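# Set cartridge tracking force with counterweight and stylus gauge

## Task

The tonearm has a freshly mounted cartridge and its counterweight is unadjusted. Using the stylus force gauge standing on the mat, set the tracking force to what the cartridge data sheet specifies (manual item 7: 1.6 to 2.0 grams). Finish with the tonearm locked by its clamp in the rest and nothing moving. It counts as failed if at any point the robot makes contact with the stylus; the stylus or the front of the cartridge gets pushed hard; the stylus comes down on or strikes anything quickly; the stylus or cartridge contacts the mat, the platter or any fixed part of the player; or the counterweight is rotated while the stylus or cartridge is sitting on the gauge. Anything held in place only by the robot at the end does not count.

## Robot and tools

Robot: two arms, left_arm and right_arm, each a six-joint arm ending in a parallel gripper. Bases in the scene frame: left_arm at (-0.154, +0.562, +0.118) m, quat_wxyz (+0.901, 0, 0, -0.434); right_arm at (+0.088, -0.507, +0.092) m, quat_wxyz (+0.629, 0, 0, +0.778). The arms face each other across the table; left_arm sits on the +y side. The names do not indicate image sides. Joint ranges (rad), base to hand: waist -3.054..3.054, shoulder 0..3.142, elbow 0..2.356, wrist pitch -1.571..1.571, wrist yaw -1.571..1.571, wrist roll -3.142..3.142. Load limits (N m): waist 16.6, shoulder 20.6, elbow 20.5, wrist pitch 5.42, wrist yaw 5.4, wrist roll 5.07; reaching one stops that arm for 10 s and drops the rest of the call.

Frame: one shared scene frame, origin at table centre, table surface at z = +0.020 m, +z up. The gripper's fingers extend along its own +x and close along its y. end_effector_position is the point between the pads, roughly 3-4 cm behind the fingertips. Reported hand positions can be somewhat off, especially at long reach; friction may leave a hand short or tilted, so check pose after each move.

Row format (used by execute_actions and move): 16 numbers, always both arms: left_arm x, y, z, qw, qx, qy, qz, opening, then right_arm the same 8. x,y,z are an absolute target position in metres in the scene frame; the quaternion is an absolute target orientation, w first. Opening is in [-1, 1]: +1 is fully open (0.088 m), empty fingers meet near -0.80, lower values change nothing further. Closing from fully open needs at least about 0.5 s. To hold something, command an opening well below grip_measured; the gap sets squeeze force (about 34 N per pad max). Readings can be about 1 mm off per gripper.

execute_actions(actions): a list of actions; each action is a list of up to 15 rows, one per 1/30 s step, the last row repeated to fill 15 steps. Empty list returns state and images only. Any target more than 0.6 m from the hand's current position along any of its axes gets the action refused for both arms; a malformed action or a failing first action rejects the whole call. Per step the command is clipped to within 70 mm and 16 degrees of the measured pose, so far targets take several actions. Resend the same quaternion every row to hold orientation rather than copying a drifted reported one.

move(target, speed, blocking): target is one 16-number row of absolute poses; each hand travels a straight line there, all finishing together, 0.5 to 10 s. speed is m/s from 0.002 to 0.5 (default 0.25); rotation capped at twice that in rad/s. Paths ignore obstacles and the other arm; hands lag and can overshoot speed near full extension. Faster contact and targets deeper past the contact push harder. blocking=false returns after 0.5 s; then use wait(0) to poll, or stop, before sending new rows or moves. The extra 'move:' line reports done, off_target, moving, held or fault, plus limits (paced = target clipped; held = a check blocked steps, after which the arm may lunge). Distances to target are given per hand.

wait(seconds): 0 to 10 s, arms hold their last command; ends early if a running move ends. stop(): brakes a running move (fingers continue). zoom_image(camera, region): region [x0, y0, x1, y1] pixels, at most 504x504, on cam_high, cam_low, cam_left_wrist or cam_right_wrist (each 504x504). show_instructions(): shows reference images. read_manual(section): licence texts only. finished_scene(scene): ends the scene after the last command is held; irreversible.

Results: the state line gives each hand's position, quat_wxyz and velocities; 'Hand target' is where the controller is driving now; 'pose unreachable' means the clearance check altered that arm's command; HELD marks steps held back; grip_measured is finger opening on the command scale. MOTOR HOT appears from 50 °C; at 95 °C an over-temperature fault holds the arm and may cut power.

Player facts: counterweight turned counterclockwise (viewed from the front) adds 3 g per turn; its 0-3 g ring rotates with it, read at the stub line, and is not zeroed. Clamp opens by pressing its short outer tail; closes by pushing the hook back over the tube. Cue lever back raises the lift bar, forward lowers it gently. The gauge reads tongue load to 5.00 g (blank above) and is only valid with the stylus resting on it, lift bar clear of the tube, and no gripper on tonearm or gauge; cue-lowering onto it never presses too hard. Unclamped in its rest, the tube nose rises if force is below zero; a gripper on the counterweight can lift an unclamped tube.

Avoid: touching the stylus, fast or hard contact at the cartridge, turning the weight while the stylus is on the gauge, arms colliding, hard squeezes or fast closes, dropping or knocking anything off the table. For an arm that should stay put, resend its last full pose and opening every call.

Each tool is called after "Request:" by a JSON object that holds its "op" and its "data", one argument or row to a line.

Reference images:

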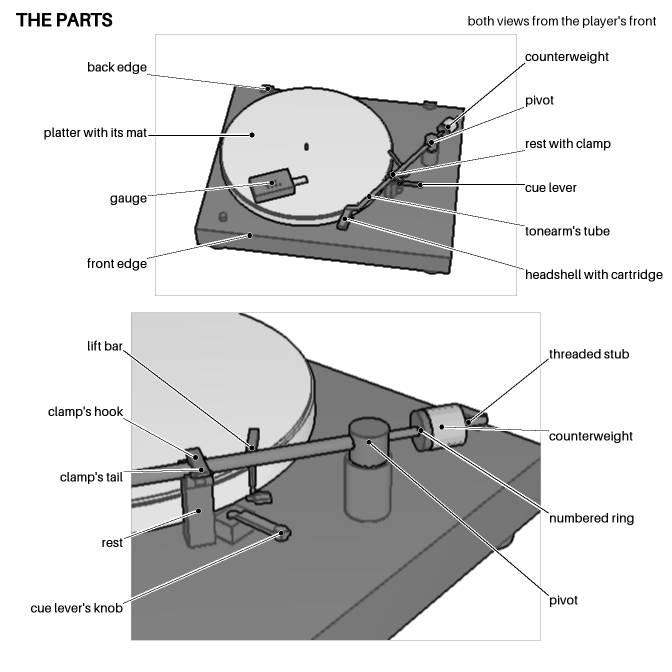

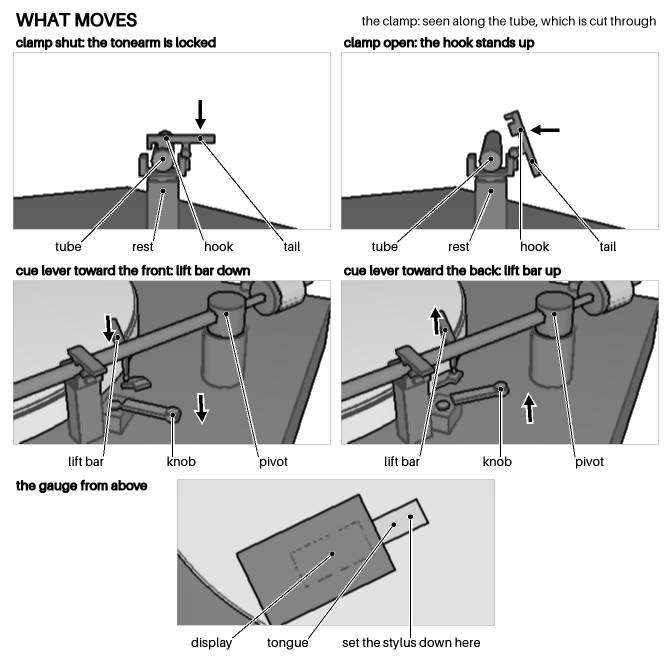

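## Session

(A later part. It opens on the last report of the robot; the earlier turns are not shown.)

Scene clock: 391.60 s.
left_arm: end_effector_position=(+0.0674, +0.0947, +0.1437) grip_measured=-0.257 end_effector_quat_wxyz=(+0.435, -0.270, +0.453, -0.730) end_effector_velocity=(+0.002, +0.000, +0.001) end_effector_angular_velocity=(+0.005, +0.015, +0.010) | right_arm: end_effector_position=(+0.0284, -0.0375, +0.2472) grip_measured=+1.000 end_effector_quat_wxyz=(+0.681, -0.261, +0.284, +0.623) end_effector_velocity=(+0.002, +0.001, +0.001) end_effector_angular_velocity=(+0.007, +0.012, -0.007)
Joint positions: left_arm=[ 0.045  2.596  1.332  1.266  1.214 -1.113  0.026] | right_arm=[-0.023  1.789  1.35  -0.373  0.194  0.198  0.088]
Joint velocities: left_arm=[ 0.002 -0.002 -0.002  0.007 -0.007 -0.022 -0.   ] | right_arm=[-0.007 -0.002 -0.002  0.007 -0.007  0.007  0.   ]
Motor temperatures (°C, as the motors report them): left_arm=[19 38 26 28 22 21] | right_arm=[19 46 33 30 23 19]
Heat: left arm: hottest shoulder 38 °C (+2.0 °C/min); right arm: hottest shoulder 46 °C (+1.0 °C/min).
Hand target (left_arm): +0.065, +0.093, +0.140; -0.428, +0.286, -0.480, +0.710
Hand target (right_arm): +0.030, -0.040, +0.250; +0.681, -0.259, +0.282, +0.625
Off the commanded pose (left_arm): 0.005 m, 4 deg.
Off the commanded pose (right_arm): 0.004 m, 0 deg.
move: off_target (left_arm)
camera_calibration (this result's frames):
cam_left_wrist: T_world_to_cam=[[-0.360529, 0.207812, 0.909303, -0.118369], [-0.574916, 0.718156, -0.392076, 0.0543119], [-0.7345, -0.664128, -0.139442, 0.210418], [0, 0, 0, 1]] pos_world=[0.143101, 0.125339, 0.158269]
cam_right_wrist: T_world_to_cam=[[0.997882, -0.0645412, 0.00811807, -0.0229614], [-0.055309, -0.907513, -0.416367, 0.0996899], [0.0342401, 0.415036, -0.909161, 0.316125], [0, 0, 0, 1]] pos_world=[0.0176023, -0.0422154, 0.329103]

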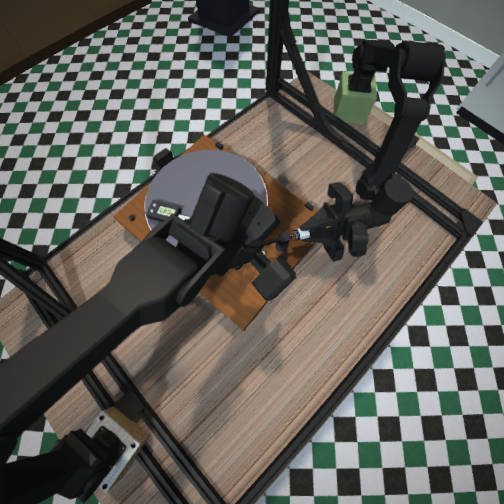

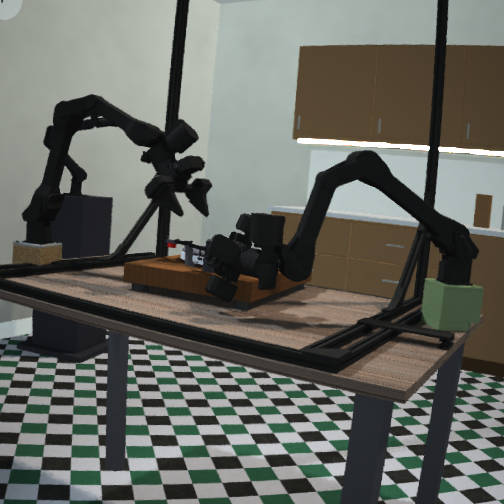

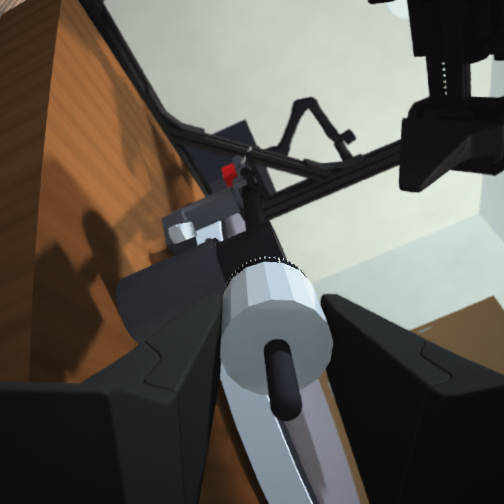

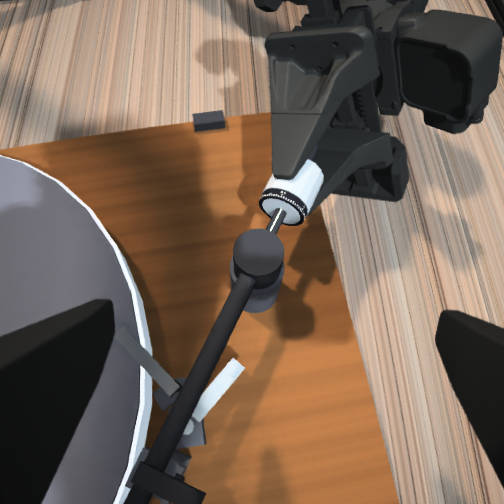

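Request:
{"op": "execute_actions", "data": {
  "actions": [
    [[0.065,0.093,0.14,0.435,-0.27,0.453,-0.73,0,0.03,-0.04,0.25,0.681,-0.259,0.282,0.625,1]]
  ]
}}

Request:
{"op": "move", "data": {
  "target": [0.065,0.093,0.14,0.513,0.045,-0.075,-0.854,0,0.03,-0.04,0.25,0.681,-0.259,0.282,0.625,1],
  "speed": 0.5
}}

Request:
{"op": "move", "data": {
  "target": [0.065,0.093,0.14,0.513,0.045,-0.075,-0.854,-0.45,0.03,-0.04,0.25,0.681,-0.259,0.282,0.625,1]
}}

Request:
{"op": "move", "data": {
  "target": [0.065,0.093,0.14,0.446,-0.258,0.429,-0.742,-0.45,0.03,-0.04,0.25,0.681,-0.259,0.282,0.625,1],
  "speed": 0.4
}}

Request:
{"op": "move", "data": {
  "target": [0.065,0.093,0.14,0.446,-0.258,0.429,-0.742,0,0.03,-0.04,0.25,0.681,-0.259,0.282,0.625,1]
}}

Request:
{"op": "move", "data": {
  "target": [0.065,0.093,0.14,0.513,0.045,-0.075,-0.854,0,0.03,-0.04,0.25,0.681,-0.259,0.282,0.625,1],
  "speed": 0.5
}}

Request:
{"op": "move", "data": {
  "target": [0.065,0.093,0.14,0.513,0.045,-0.075,-0.854,-0.45,0.03,-0.04,0.25,0.681,-0.259,0.282,0.625,1]
}}

Request:
{"op": "move", "data": {
  "target": [0.065,0.093,0.14,0.446,-0.258,0.429,-0.742,-0.45,0.03,-0.04,0.25,0.681,-0.259,0.282,0.625,1],
  "speed": 0.4
}}

Request:
{"op": "move", "data": {
  "target": [0.085,0.13,0.145,0.446,-0.258,0.429,-0.742,0,0.03,-0.04,0.25,0.681,-0.259,0.282,0.625,1],
  "speed": 0.03
}}

Request:
{"op": "zoom_image", "data": {
  "camera": "cam_right_wrist",
  "region": [240, 150, 330, 240]
}}

Scene clock: 407.43 s.
left_arm: end_effector_position=(+0.0678, +0.0934, +0.1441) grip_measured=-0.005 end_effector_quat_wxyz=(+0.438, -0.272, +0.450, -0.729) end_effector_velocity=(+0.001, -0.001, -0.002) end_effector_angular_velocity=(+0.006, +0.002, +0.020) | right_arm: end_effector_position=(+0.0284, -0.0377, +0.2472) grip_measured=+1.000 end_effector_quat_wxyz=(+0.681, -0.261, +0.284, +0.623) end_effector_velocity=(-0.004, -0.002, -0.001) end_effector_angular_velocity=(-0.011, +0.009, +0.023)
Joint positions: left_arm=[ 0.043  2.598  1.334  1.271  1.204 -1.114  0.039] | right_arm=[-0.023  1.788  1.35  -0.372  0.193  0.198  0.088]
Joint velocities: left_arm=[-0.002 -0.002 -0.007 -0.007 -0.022  0.007  0.002] | right_arm=[ 0.002 -0.002 -0.002 -0.007 -0.022 -0.007  0.   ]
Motor temperatures (°C, as the motors report them): left_arm=[19 40 26 28 23 24] | right_arm=[19 47 33 32 23 19]
Heat: left arm: hottest shoulder 40 °C (+4.0 °C/min); right arm: hottest shoulder 47 °C (+1.0 °C/min).
Hand target (left_arm): +0.065, +0.093, +0.140; -0.435, +0.270, -0.453, +0.730
Hand target (right_arm): +0.030, -0.040, +0.250; +0.681, -0.259, +0.282, +0.625
Off the commanded pose (left_arm): 0.005 m, 1 deg.
Off the commanded pose (right_arm): 0.004 m, 0 deg.
Step readings (end_effector_position):
0: left_arm (+0.0676, +0.0947, +0.1438) | right_arm (+0.0285, -0.0377, +0.2472)
1: left_arm (+0.0681, +0.0944, +0.1438) | right_arm (+0.0285, -0.0377, +0.2472)
2: left_arm (+0.0688, +0.0941, +0.1436) | right_arm (+0.0285, -0.0377, +0.2472)
4: left_arm (+0.0688, +0.0939, +0.1439) | right_arm (+0.0284, -0.0377, +0.2472)
8: left_arm (+0.0681, +0.0936, +0.1440) | right_arm (+0.0284, -0.0377, +0.2472)
15: end_effector_position above
camera_calibration (this result's frames):
cam_left_wrist: T_world_to_cam=[[-0.364741, 0.208305, 0.907509, -0.117788], [-0.579234, 0.71234, -0.396309, 0.057046], [-0.729008, -0.67021, -0.139162, 0.209995], [0, 0, 0, 1]] pos_world=[0.143169, 0.12464, 0.158725]
cam_right_wrist: T_world_to_cam=[[0.997901, -0.0642786, 0.00785028, -0.0228581], [-0.0551837, -0.907549, -0.416305, 0.0995268], [0.033884, 0.414998, -0.909191, 0.316119], [0, 0, 0, 1]] pos_world=[0.017591, -0.0423323, 0.329025]

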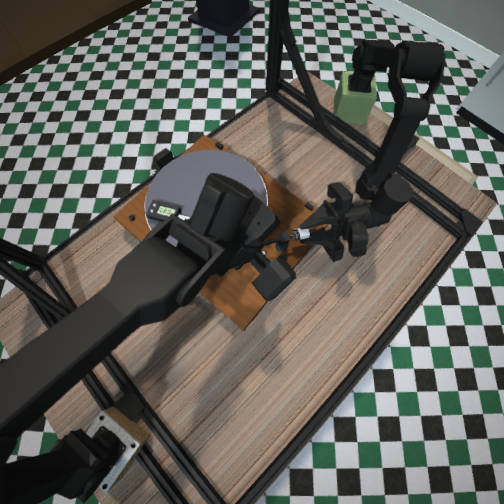

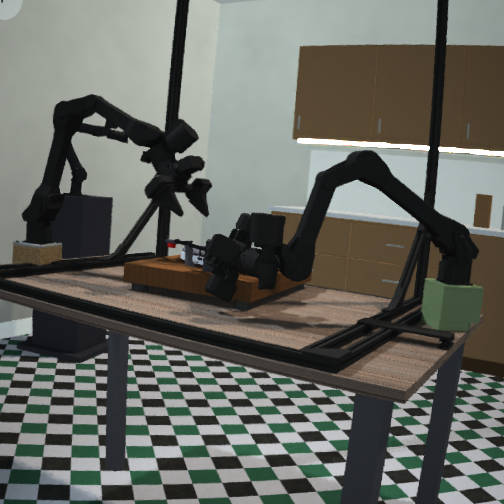

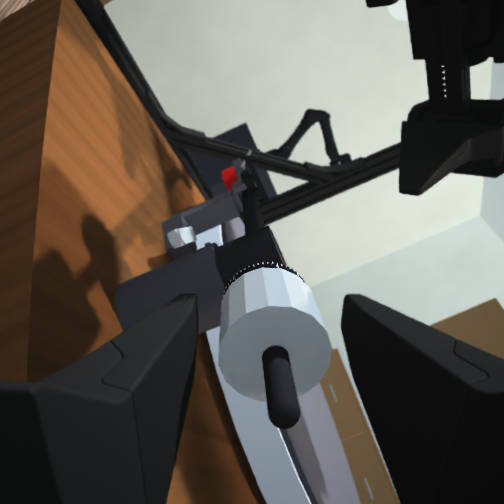

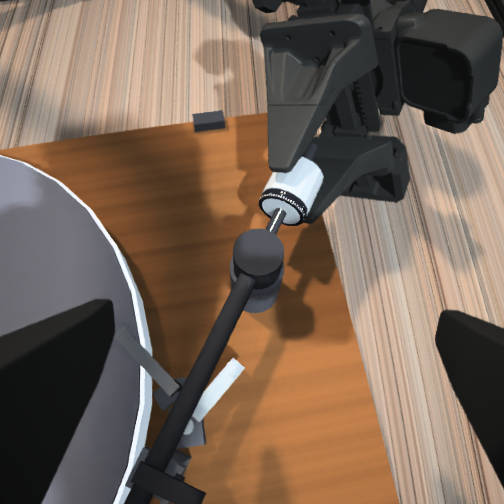

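Scene clock: 409.27 s.
left_arm: end_effector_position=(+0.0651, +0.0935, +0.1411) grip_measured=+0.000 end_effector_quat_wxyz=(+0.511, +0.039, -0.069, -0.856) end_effector_velocity=(+0.000, -0.002, +0.003) end_effector_angular_velocity=(-0.008, -0.031, +0.005) | right_arm: end_effector_position=(+0.0284, -0.0377, +0.2473) grip_measured=+1.000 end_effector_quat_wxyz=(+0.681, -0.261, +0.284, +0.623) end_effector_velocity=(-0.000, +0.000, +0.001) end_effector_angular_velocity=(+0.008, -0.009, +0.003)
Joint positions: left_arm=[0.04  2.607 1.334 1.285 1.209 0.147 0.039] | right_arm=[-0.023  1.788  1.35  -0.372  0.193  0.198  0.088]
Joint velocities: left_arm=[-0.002 -0.017 -0.002 -0.037 -0.007  0.051 -0.   ] | right_arm=[ 0.002 -0.002 -0.002  0.007  0.007 -0.007  0.   ]
Motor temperatures (°C, as the motors report them): left_arm=[19 40 26 28 23 24] | right_arm=[19 47 33 32 23 19]
Heat: left arm: hottest shoulder 40 °C (+3.0 °C/min); right arm: hottest shoulder 47 °C (+1.0 °C/min).
Hand target (left_arm): +0.065, +0.093, +0.140; -0.513, -0.045, +0.075, +0.854
Hand target (right_arm): +0.030, -0.040, +0.250; +0.681, -0.259, +0.282, +0.625
Off the commanded pose (left_arm): 0.001 m, 1 deg.
Off the commanded pose (right_arm): 0.004 m, 0 deg.
move: done
camera_calibration (this result's frames):
cam_left_wrist: T_world_to_cam=[[-0.867624, 0.480752, -0.126912, 0.0370958], [0.276541, 0.254441, -0.926706, 0.11622], [-0.413224, -0.839129, -0.353707, 0.233244], [0, 0, 0, 1]] pos_world=[0.0964275, 0.148317, 0.19491]
cam_right_wrist: T_world_to_cam=[[0.997917, -0.0640106, 0.00802301, -0.0228975], [-0.054856, -0.907418, -0.416634, 0.0996583], [0.0339492, 0.415326, -0.909039, 0.316256], [0, 0, 0, 1]] pos_world=[0.01758, -0.0423834, 0.329194]

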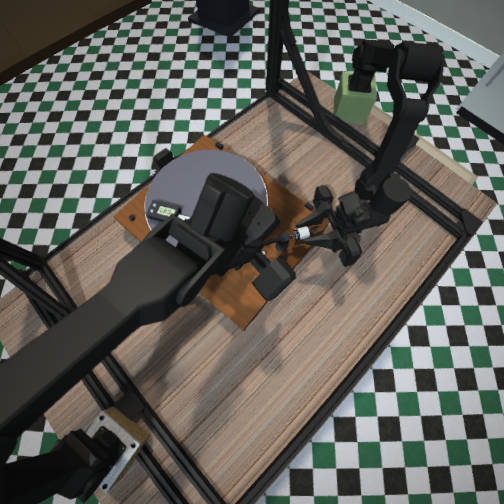

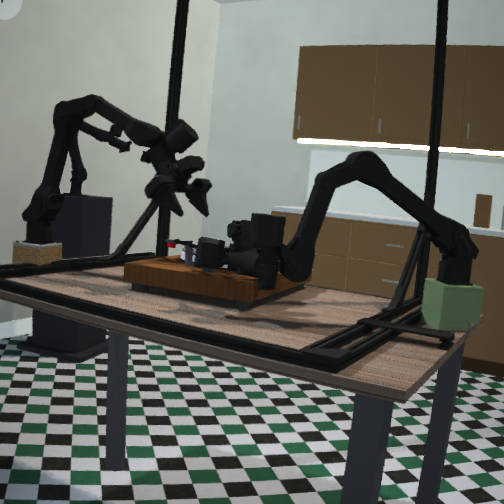

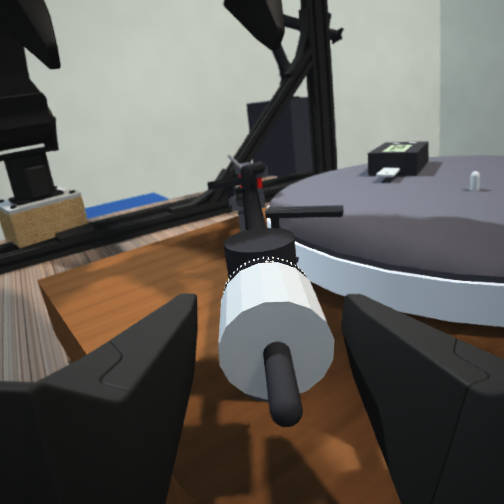

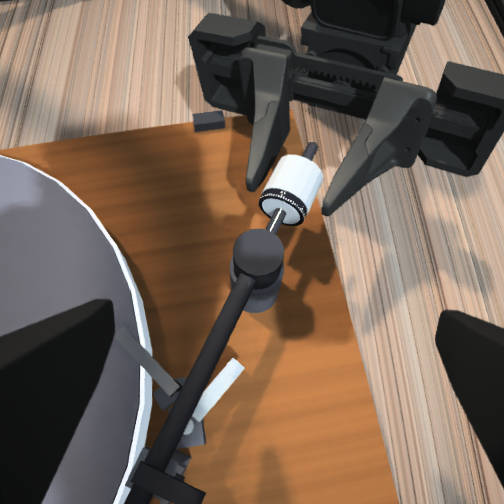

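Scene clock: 409.97 s.
left_arm: end_effector_position=(+0.0652, +0.0934, +0.1411) grip_measured=-0.257 end_effector_quat_wxyz=(+0.511, +0.039, -0.068, -0.856) end_effector_velocity=(-0.000, -0.001, -0.000) end_effector_angular_velocity=(+0.002, -0.002, +0.005) | right_arm: end_effector_position=(+0.0284, -0.0377, +0.2473) grip_measured=+1.000 end_effector_quat_wxyz=(+0.681, -0.261, +0.284, +0.623) end_effector_velocity=(+0.003, -0.002, -0.001) end_effector_angular_velocity=(-0.007, -0.012, -0.002)
Joint positions: left_arm=[0.04  2.606 1.334 1.28  1.208 0.151 0.026] | right_arm=[-0.023  1.788  1.35  -0.372  0.193  0.198  0.088]
Joint velocities: left_arm=[-0.002 -0.002 -0.002 -0.007 -0.007  0.007 -0.   ] | right_arm=[-0.002 -0.002 -0.002 -0.007  0.007 -0.007  0.   ]
Motor temperatures (°C, as the motors report them): left_arm=[19 40 26 28 23 24] | right_arm=[19 47 33 32 23 19]
Heat: left arm: hottest shoulder 40 °C (+3.0 °C/min); right arm: hottest shoulder 47 °C (+1.0 °C/min).
Hand target (left_arm): +0.065, +0.093, +0.140; -0.513, -0.045, +0.075, +0.854
Hand target (right_arm): +0.030, -0.040, +0.250; +0.681, -0.259, +0.282, +0.625
Off the commanded pose (left_arm): 0.001 m, 1 deg.
Off the commanded pose (right_arm): 0.004 m, 0 deg.
move: done
camera_calibration (this result's frames):
cam_left_wrist: T_world_to_cam=[[-0.867746, 0.48057, -0.126765, 0.0372414], [0.276925, 0.255709, -0.926243, 0.115956], [-0.412709, -0.838848, -0.354972, 0.233306], [0, 0, 0, 1]] pos_world=[0.0964925, 0.14816, 0.194941]
cam_right_wrist: T_world_to_cam=[[0.997917, -0.0640106, 0.00802301, -0.0228975], [-0.054856, -0.907418, -0.416634, 0.0996583], [0.0339492, 0.415326, -0.909039, 0.316256], [0, 0, 0, 1]] pos_world=[0.01758, -0.0423834, 0.329194]

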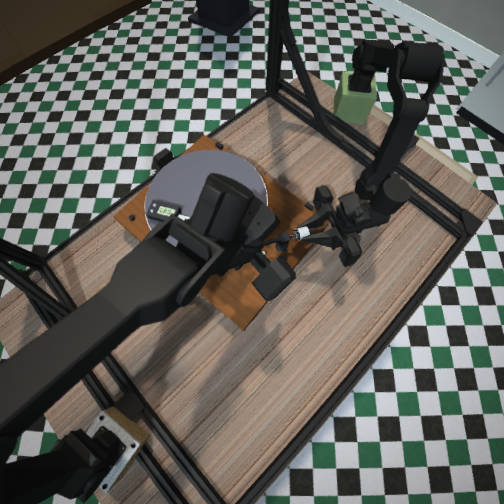

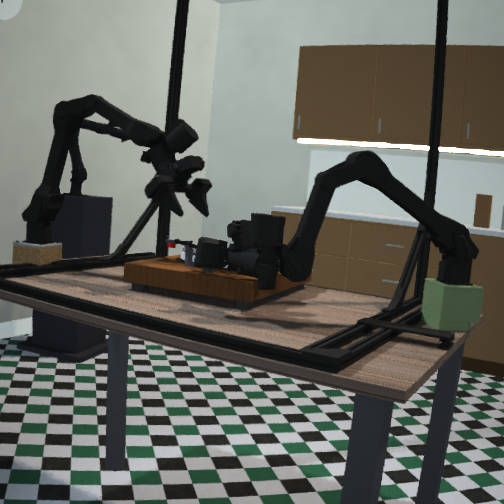

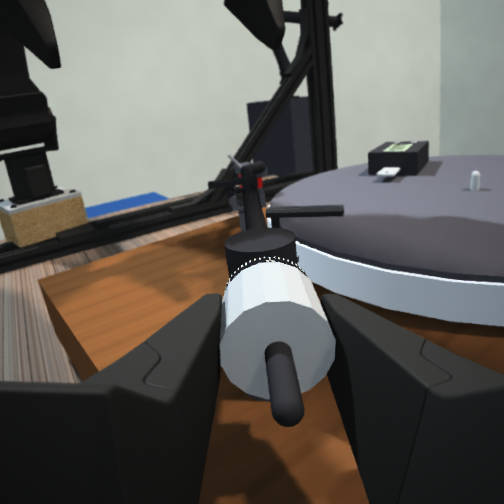

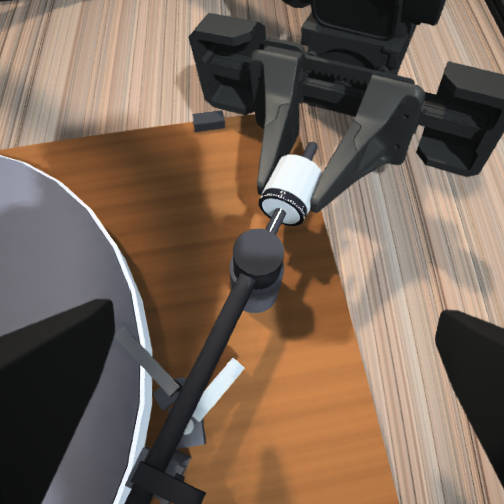

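Scene clock: 412.07 s.
left_arm: end_effector_position=(+0.0665, +0.0939, +0.1434) grip_measured=-0.257 end_effector_quat_wxyz=(+0.444, -0.254, +0.425, -0.746) end_effector_velocity=(+0.002, -0.002, -0.000) end_effector_angular_velocity=(+0.016, +0.024, +0.019) | right_arm: end_effector_position=(+0.0284, -0.0378, +0.2474) grip_measured=+1.000 end_effector_quat_wxyz=(+0.681, -0.261, +0.284, +0.623) end_effector_velocity=(-0.001, -0.005, -0.006) end_effector_angular_velocity=(-0.029, +0.016, +0.007)
Joint positions: left_arm=[ 0.043  2.599  1.334  1.27   1.212 -1.042  0.026] | right_arm=[-0.023  1.788  1.349 -0.372  0.193  0.198  0.088]
Joint velocities: left_arm=[-0.002 -0.002 -0.002 -0.007 -0.022 -0.022  0.   ] | right_arm=[-0.002 -0.002 -0.007 -0.022 -0.022  0.007  0.   ]
Motor temperatures (°C, as the motors report them): left_arm=[19 40 26 28 23 24] | right_arm=[19 47 33 32 23 19]
Heat: left arm: hottest shoulder 40 °C (+3.0 °C/min); right arm: hottest shoulder 47 °C (+1.0 °C/min).
Hand target (left_arm): +0.065, +0.093, +0.140; -0.446, +0.258, -0.429, +0.742
Hand target (right_arm): +0.030, -0.040, +0.250; +0.681, -0.259, +0.282, +0.625
Off the commanded pose (left_arm): 0.004 m, 1 deg.
Off the commanded pose (right_arm): 0.004 m, 0 deg.
move: done
camera_calibration (this result's frames):
cam_left_wrist: T_world_to_cam=[[-0.418282, 0.240332, 0.875945, -0.112671], [-0.546992, 0.703242, -0.454148, 0.0626315], [-0.725148, -0.669097, -0.162694, 0.212335], [0, 0, 0, 1]] pos_world=[0.141105, 0.125106, 0.161683]
cam_right_wrist: T_world_to_cam=[[0.997917, -0.0640106, 0.00802301, -0.0229222], [-0.054856, -0.907418, -0.416634, 0.0995807], [0.0339492, 0.415326, -0.909039, 0.316316], [0, 0, 0, 1]] pos_world=[0.0175984, -0.04248, 0.329216]

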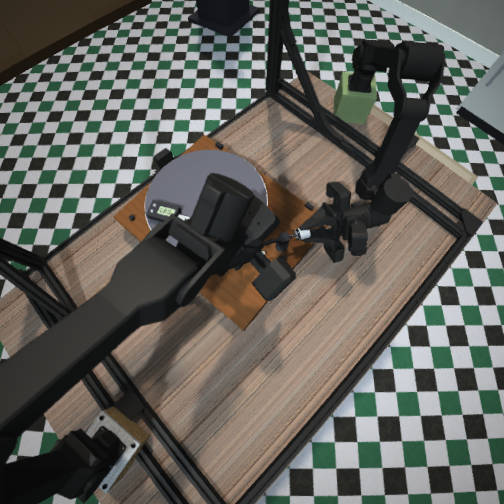

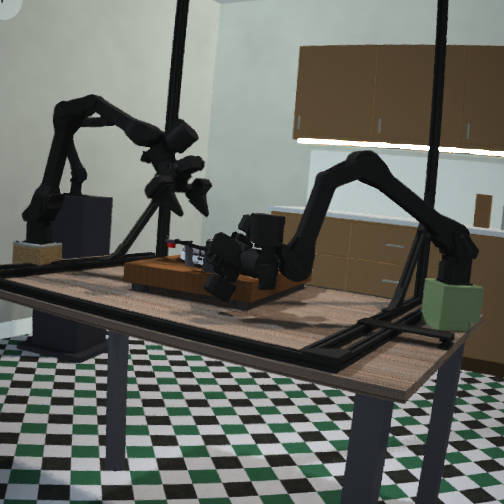

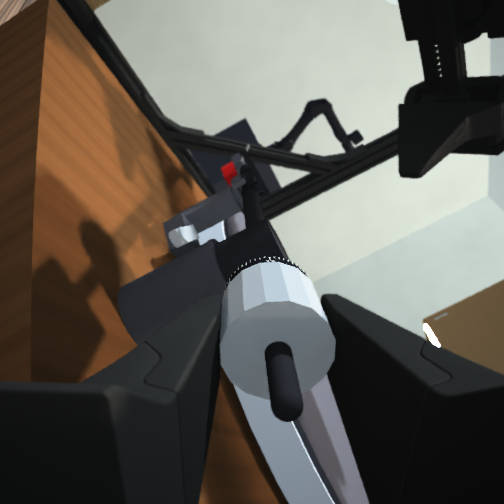

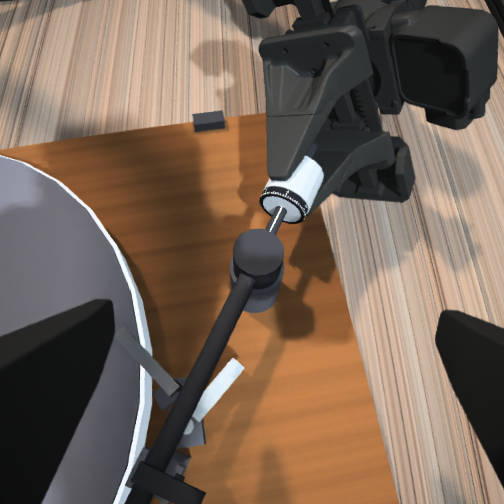

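Scene clock: 412.77 s.
left_arm: end_effector_position=(+0.0662, +0.0930, +0.1437) grip_measured=-0.001 end_effector_quat_wxyz=(+0.445, -0.256, +0.425, -0.745) end_effector_velocity=(+0.002, -0.002, -0.000) end_effector_angular_velocity=(+0.009, +0.011, +0.020) | right_arm: end_effector_position=(+0.0284, -0.0378, +0.2474) grip_measured=+1.000 end_effector_quat_wxyz=(+0.681, -0.261, +0.284, +0.623) end_effector_velocity=(+0.000, -0.002, +0.001) end_effector_angular_velocity=(-0.004, -0.000, +0.008)
Joint positions: left_arm=[ 0.04   2.599  1.334  1.273  1.206 -1.046  0.039] | right_arm=[-0.023  1.788  1.349 -0.372  0.193  0.198  0.088]
Joint velocities: left_arm=[-0.002 -0.002 -0.002 -0.007 -0.022 -0.007 -0.   ] | right_arm=[-0.002 -0.007 -0.002 -0.007 -0.007 -0.007  0.   ]
Motor temperatures (°C, as the motors report them): left_arm=[19 40 26 28 23 24] | right_arm=[19 47 33 32 23 19]
Heat: left arm: hottest shoulder 40 °C (+3.0 °C/min); right arm: hottest shoulder 47 °C (+1.0 °C/min).
Hand target (left_arm): +0.065, +0.093, +0.140; -0.446, +0.258, -0.429, +0.742
Hand target (right_arm): +0.030, -0.040, +0.250; +0.681, -0.259, +0.282, +0.625
Off the commanded pose (left_arm): 0.004 m, 1 deg.
Off the commanded pose (right_arm): 0.004 m, 0 deg.
move: done
camera_calibration (this result's frames):
cam_left_wrist: T_world_to_cam=[[-0.41717, 0.23863, 0.876941, -0.112903], [-0.550711, 0.701212, -0.45279, 0.0635352], [-0.722971, -0.671831, -0.161109, 0.211451], [0, 0, 0, 1]] pos_world=[0.140763, 0.124449, 0.161844]
cam_right_wrist: T_world_to_cam=[[0.997917, -0.0640106, 0.00802301, -0.0229222], [-0.054856, -0.907418, -0.416634, 0.0995807], [0.0339492, 0.415326, -0.909039, 0.316316], [0, 0, 0, 1]] pos_world=[0.0175984, -0.04248, 0.329216]

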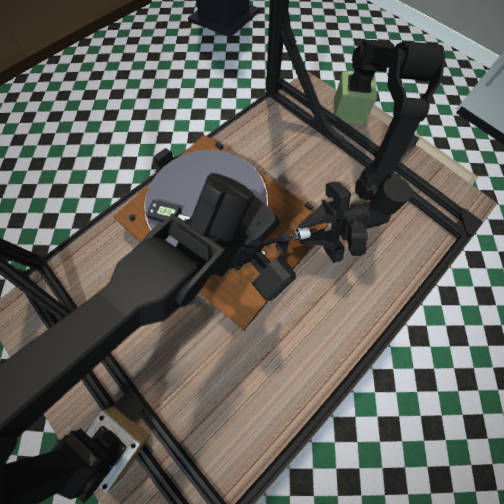

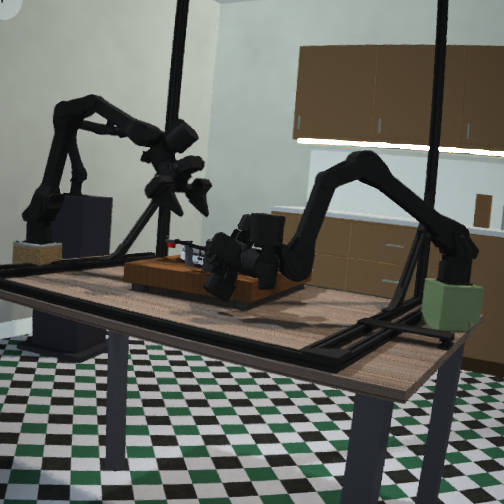

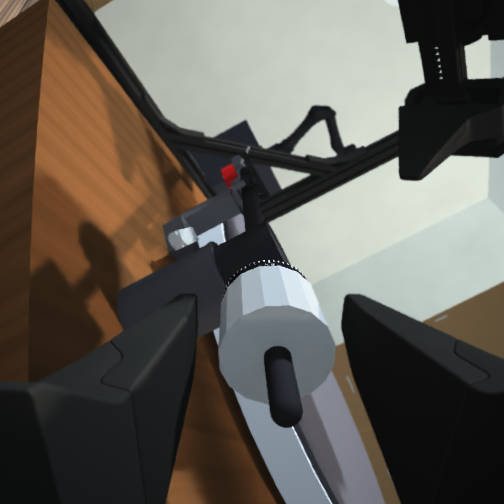

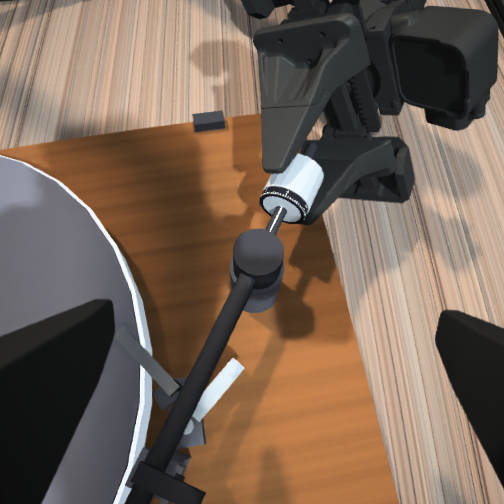

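Scene clock: 414.57 s.
left_arm: end_effector_position=(+0.0656, +0.0937, +0.1390) grip_measured=+0.000 end_effector_quat_wxyz=(+0.512, +0.043, -0.073, -0.855) end_effector_velocity=(+0.002, -0.002, -0.002) end_effector_angular_velocity=(-0.001, -0.018, +0.020) | right_arm: end_effector_position=(+0.0286, -0.0378, +0.2474) grip_measured=+1.000 end_effector_quat_wxyz=(+0.681, -0.261, +0.284, +0.623) end_effector_velocity=(-0.000, +0.002, +0.003) end_effector_angular_velocity=(+0.011, +0.002, +0.008)
Joint positions: left_arm=[0.04  2.61  1.334 1.279 1.206 0.168 0.039] | right_arm=[-0.023  1.788  1.349 -0.372  0.193  0.198  0.088]
Joint velocities: left_arm=[-0.002 -0.002 -0.002 -0.022 -0.022  0.037 -0.001] | right_arm=[-0.002 -0.002  0.002  0.007 -0.007 -0.007  0.   ]
Motor temperatures (°C, as the motors report them): left_arm=[19 40 26 28 23 24] | right_arm=[19 47 33 32 23 19]
Heat: left arm: hottest shoulder 40 °C (+3.0 °C/min); right arm: hottest shoulder 47 °C (+1.0 °C/min).
Hand target (left_arm): +0.065, +0.093, +0.140; -0.513, -0.045, +0.075, +0.854
Hand target (right_arm): +0.030, -0.040, +0.250; +0.681, -0.259, +0.282, +0.624
Off the commanded pose (left_arm): 0.001 m, 0 deg.
Off the commanded pose (right_arm): 0.004 m, 0 deg.
move: done
camera_calibration (this result's frames):
cam_left_wrist: T_world_to_cam=[[-0.867381, 0.477577, -0.139894, 0.0392581], [0.287755, 0.251972, -0.923963, 0.1132], [-0.406014, -0.841683, -0.355981, 0.232949], [0, 0, 0, 1]] pos_world=[0.0960583, 0.148797, 0.19301]
cam_right_wrist: T_world_to_cam=[[0.997892, -0.0643913, 0.00802301, -0.0231132], [-0.0552021, -0.907397, -0.416634, 0.099622], [0.0341076, 0.415313, -0.909039, 0.316295], [0, 0, 0, 1]] pos_world=[0.0177757, -0.0424531, 0.329216]

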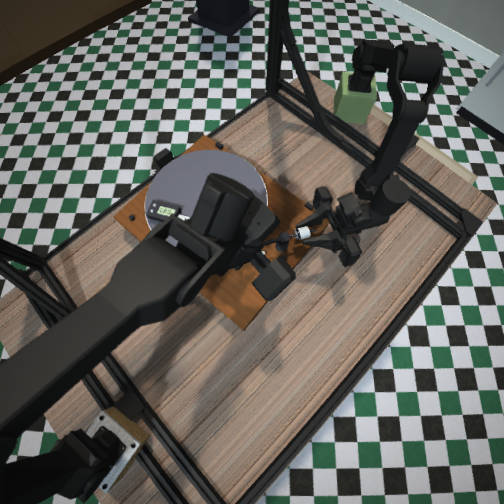

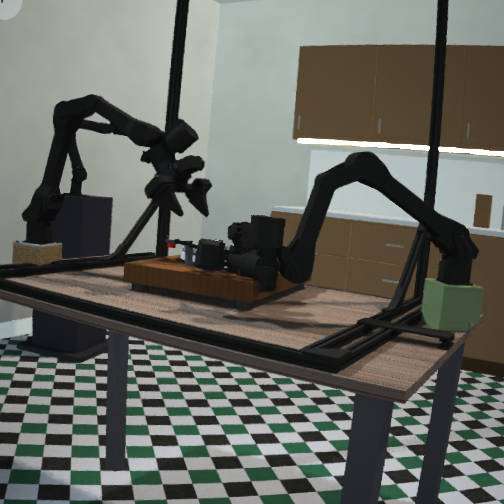

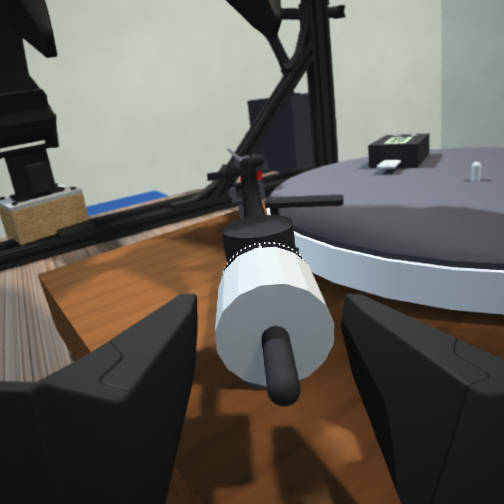

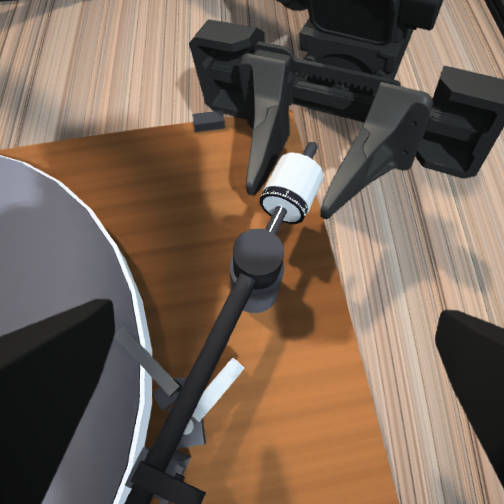

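Scene clock: 415.27 s.
left_arm: end_effector_position=(+0.0661, +0.0935, +0.1388) grip_measured=-0.255 end_effector_quat_wxyz=(+0.513, +0.044, -0.073, -0.854) end_effector_velocity=(-0.000, -0.001, -0.000) end_effector_angular_velocity=(+0.009, +0.011, +0.005) | right_arm: end_effector_position=(+0.0286, -0.0378, +0.2475) grip_measured=+1.000 end_effector_quat_wxyz=(+0.681, -0.261, +0.284, +0.623) end_effector_velocity=(+0.000, -0.002, -0.001) end_effector_angular_velocity=(-0.009, -0.001, +0.008)
Joint positions: left_arm=[0.04  2.61  1.334 1.277 1.202 0.17  0.026] | right_arm=[-0.023  1.787  1.349 -0.372  0.193  0.198  0.088]
Joint velocities: left_arm=[-0.002 -0.002 -0.002 -0.007 -0.007 -0.007  0.   ] | right_arm=[-0.002 -0.002 -0.002 -0.007 -0.007 -0.007  0.   ]
Motor temperatures (°C, as the motors report them): left_arm=[19 40 26 28 23 24] | right_arm=[19 47 33 32 23 19]
Heat: left arm: hottest shoulder 40 °C (+3.0 °C/min); right arm: hottest shoulder 47 °C (+1.0 °C/min).
Hand target (left_arm): +0.065, +0.093, +0.140; -0.513, -0.045, +0.075, +0.854
Hand target (right_arm): +0.030, -0.040, +0.250; +0.681, -0.259, +0.282, +0.625
Off the commanded pose (left_arm): 0.002 m, 0 deg.
Off the commanded pose (right_arm): 0.004 m, 0 deg.
move: done
camera_calibration (this result's frames):
cam_left_wrist: T_world_to_cam=[[-0.869172, 0.47438, -0.139656, 0.040172], [0.286956, 0.253833, -0.923702, 0.112709], [-0.402736, -0.842931, -0.356751, 0.232835], [0, 0, 0, 1]] pos_world=[0.0963448, 0.148597, 0.192784]
cam_right_wrist: T_world_to_cam=[[0.997893, -0.0643943, 0.00792779, -0.0230961], [-0.0552318, -0.907241, -0.41697, 0.0997663], [0.0340429, 0.415654, -0.908886, 0.316437], [0, 0, 0, 1]] pos_world=[0.0177852, -0.0425033, 0.329387]

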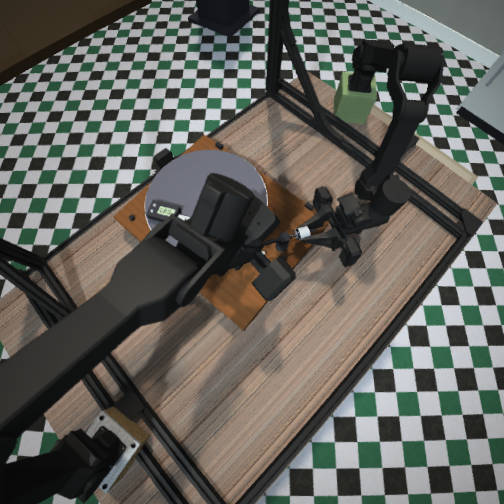

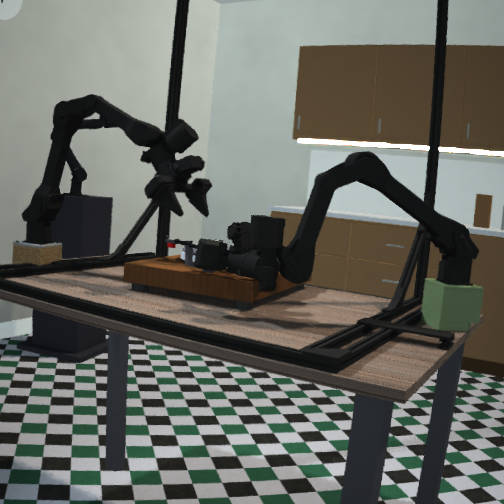

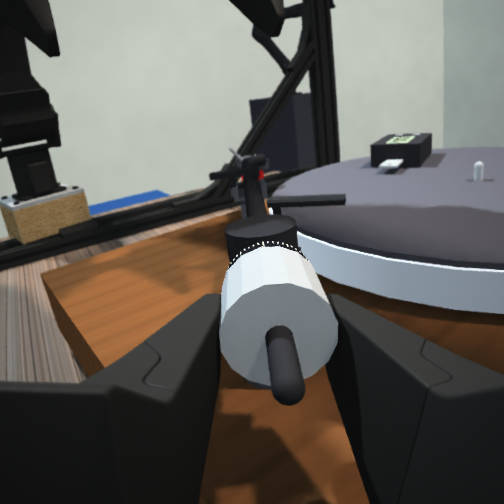

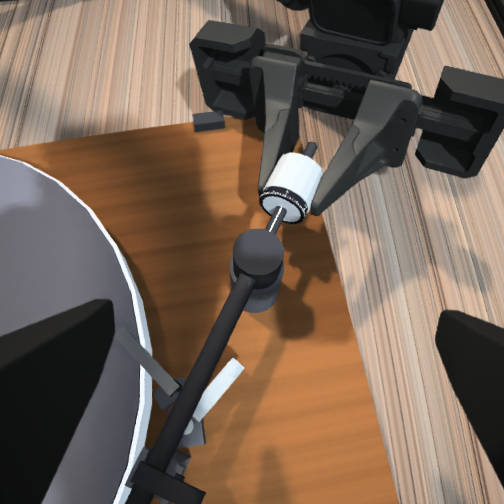

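Scene clock: 417.17 s.
left_arm: end_effector_position=(+0.0639, +0.0963, +0.1407) grip_measured=-0.256 end_effector_quat_wxyz=(+0.443, -0.241, +0.416, -0.757) end_effector_velocity=(-0.001, -0.000, +0.002) end_effector_angular_velocity=(+0.005, +0.021, +0.005) | right_arm: end_effector_position=(+0.0286, -0.0379, +0.2474) grip_measured=+1.000 end_effector_quat_wxyz=(+0.681, -0.261, +0.284, +0.623) end_effector_velocity=(+0.001, -0.004, -0.004) end_effector_angular_velocity=(-0.025, +0.006, +0.013)
Joint positions: left_arm=[ 0.044  2.6    1.329  1.262  1.231 -0.994  0.026] | right_arm=[-0.023  1.787  1.349 -0.372  0.193  0.198  0.088]
Joint velocities: left_arm=[-0.002 -0.002 -0.007  0.022 -0.007 -0.037 -0.   ] | right_arm=[-0.007 -0.002 -0.002 -0.022 -0.022 -0.007  0.   ]
Motor temperatures (°C, as the motors report them): left_arm=[19 40 26 28 23 23] | right_arm=[19 47 33 32 23 19]
Heat: left arm: hottest shoulder 40 °C (+3.0 °C/min); right arm: hottest shoulder 47 °C (+2.0 °C/min).
Hand target (left_arm): +0.065, +0.093, +0.140; -0.446, +0.257, -0.429, +0.742
Hand target (right_arm): +0.030, -0.040, +0.250; +0.681, -0.259, +0.282, +0.625
Off the commanded pose (left_arm): 0.004 m, 3 deg.
Off the commanded pose (right_arm): 0.004 m, 0 deg.
move: off_target (left_arm)
camera_calibration (this result's frames):
cam_left_wrist: T_world_to_cam=[[-0.441967, 0.258775, 0.858895, -0.109814], [-0.519482, 0.706753, -0.480249, 0.0598671], [-0.731303, -0.658435, -0.177933, 0.21311], [0, 0, 0, 1]] pos_world=[0.138414, 0.126425, 0.160989]
cam_right_wrist: T_world_to_cam=[[0.997892, -0.0643913, 0.00802301, -0.0231379], [-0.0552021, -0.907397, -0.416634, 0.0995443], [0.0341076, 0.415313, -0.909039, 0.316354], [0, 0, 0, 1]] pos_world=[0.0177941, -0.0425497, 0.329237]

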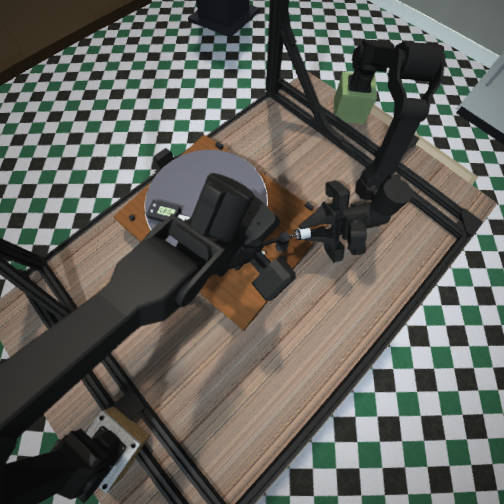

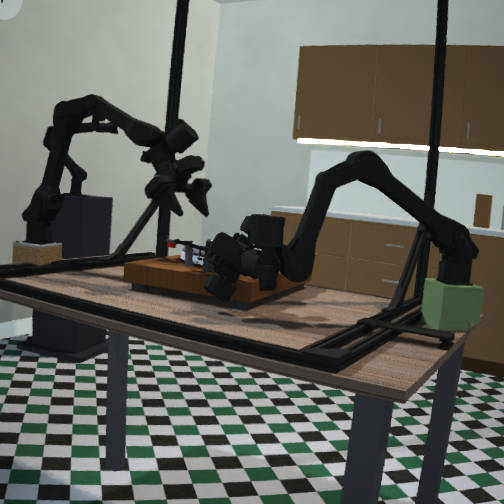

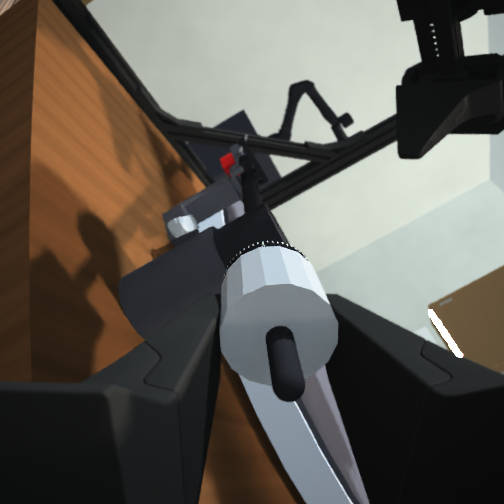

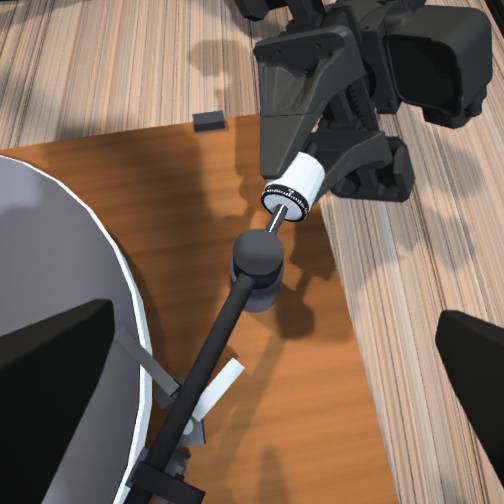

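Scene clock: 418.80 s.
left_arm: end_effector_position=(+0.0853, +0.1286, +0.1373) grip_measured=+0.000 end_effector_quat_wxyz=(+0.447, -0.260, +0.434, -0.738) end_effector_velocity=(-0.004, +0.001, -0.000) end_effector_angular_velocity=(+0.012, +0.015, -0.010) | right_arm: end_effector_position=(+0.0286, -0.0379, +0.2475) grip_measured=+1.000 end_effector_quat_wxyz=(+0.681, -0.261, +0.284, +0.623) end_effector_velocity=(+0.000, -0.002, +0.001) end_effector_angular_velocity=(-0.003, +0.010, -0.003)
Joint positions: left_arm=[ 0.127  2.586  1.265  1.307  1.284 -1.048  0.039] | right_arm=[-0.023  1.787  1.349 -0.372  0.193  0.198  0.088]
Joint velocities: left_arm=[-0.002 -0.007 -0.012 -0.007  0.007 -0.007  0.   ] | right_arm=[-0.002 -0.007 -0.002 -0.007 -0.007  0.007  0.   ]
Motor temperatures (°C, as the motors report them): left_arm=[19 41 25 28 23 23] | right_arm=[19 47 33 32 23 19]
Heat: left arm: hottest shoulder 41 °C (+4.0 °C/min); right arm: hottest shoulder 47 °C (+2.0 °C/min).
Hand target (left_arm): +0.085, +0.130, +0.145; -0.446, +0.258, -0.429, +0.742
Hand target (right_arm): +0.030, -0.040, +0.250; +0.681, -0.259, +0.282, +0.625
Off the commanded pose (left_arm): 0.008 m, 1 deg.
Off the commanded pose (right_arm): 0.004 m, 0 deg.
move: done
camera_calibration (this result's frames):
cam_left_wrist: T_world_to_cam=[[-0.405068, 0.221242, 0.887114, -0.107997], [-0.563647, 0.703536, -0.432827, 0.0442176], [-0.719876, -0.675344, -0.160277, 0.248181], [0, 0, 0, 1]] pos_world=[0.159836, 0.160392, 0.154722]
cam_right_wrist: T_world_to_cam=[[0.997893, -0.0643943, 0.00792779, -0.0231208], [-0.0552318, -0.907241, -0.41697, 0.0996886], [0.0340429, 0.415654, -0.908886, 0.316496], [0, 0, 0, 1]] pos_world=[0.0178036, -0.0425999, 0.329409]

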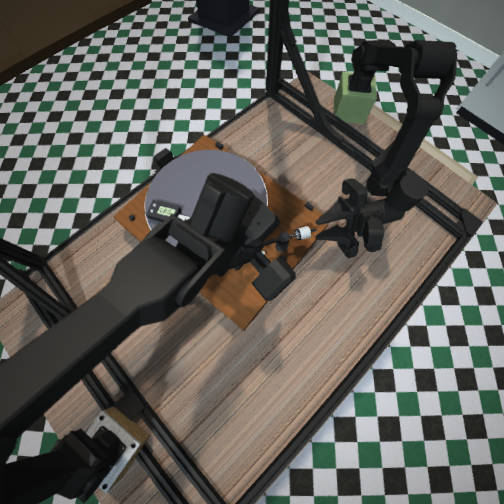

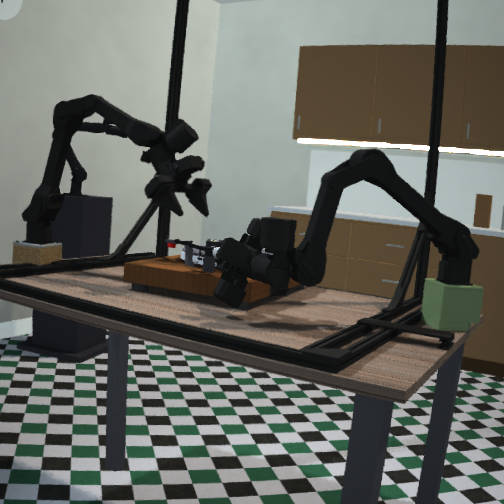

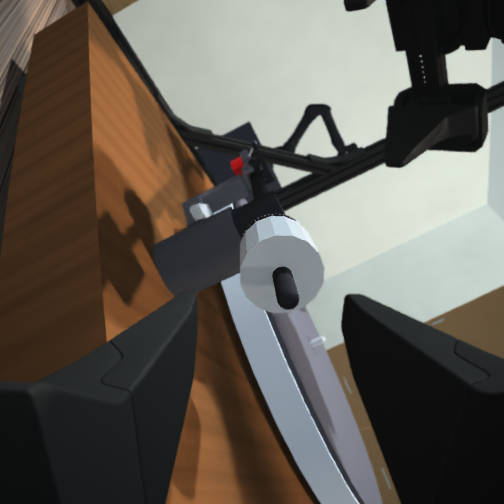

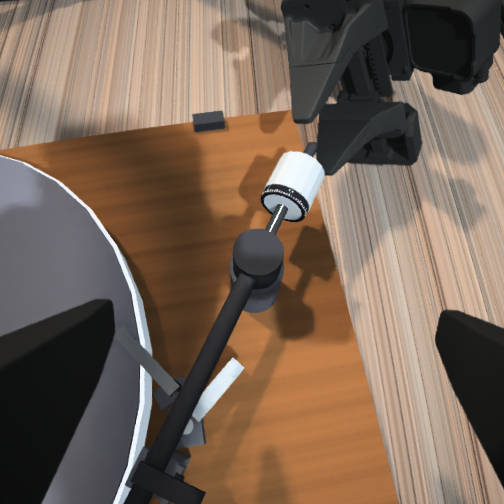

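Region (240, 150, 330, 240) of cam_right_wrist's 504x504 image, scaled by 5.600, with more detail than that image has.

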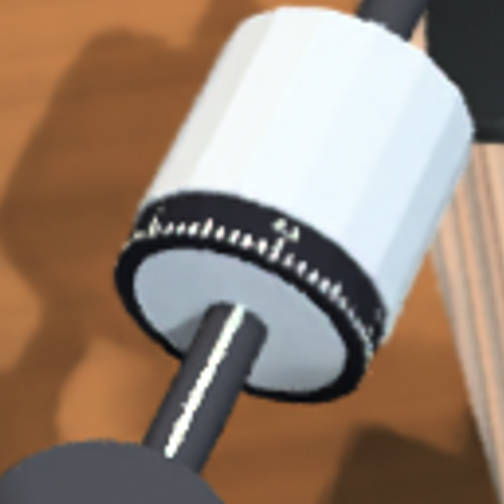

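Request:
{"op": "finished_scene", "data": {
  "scene": 1
}}

The scene is finished: the task was done.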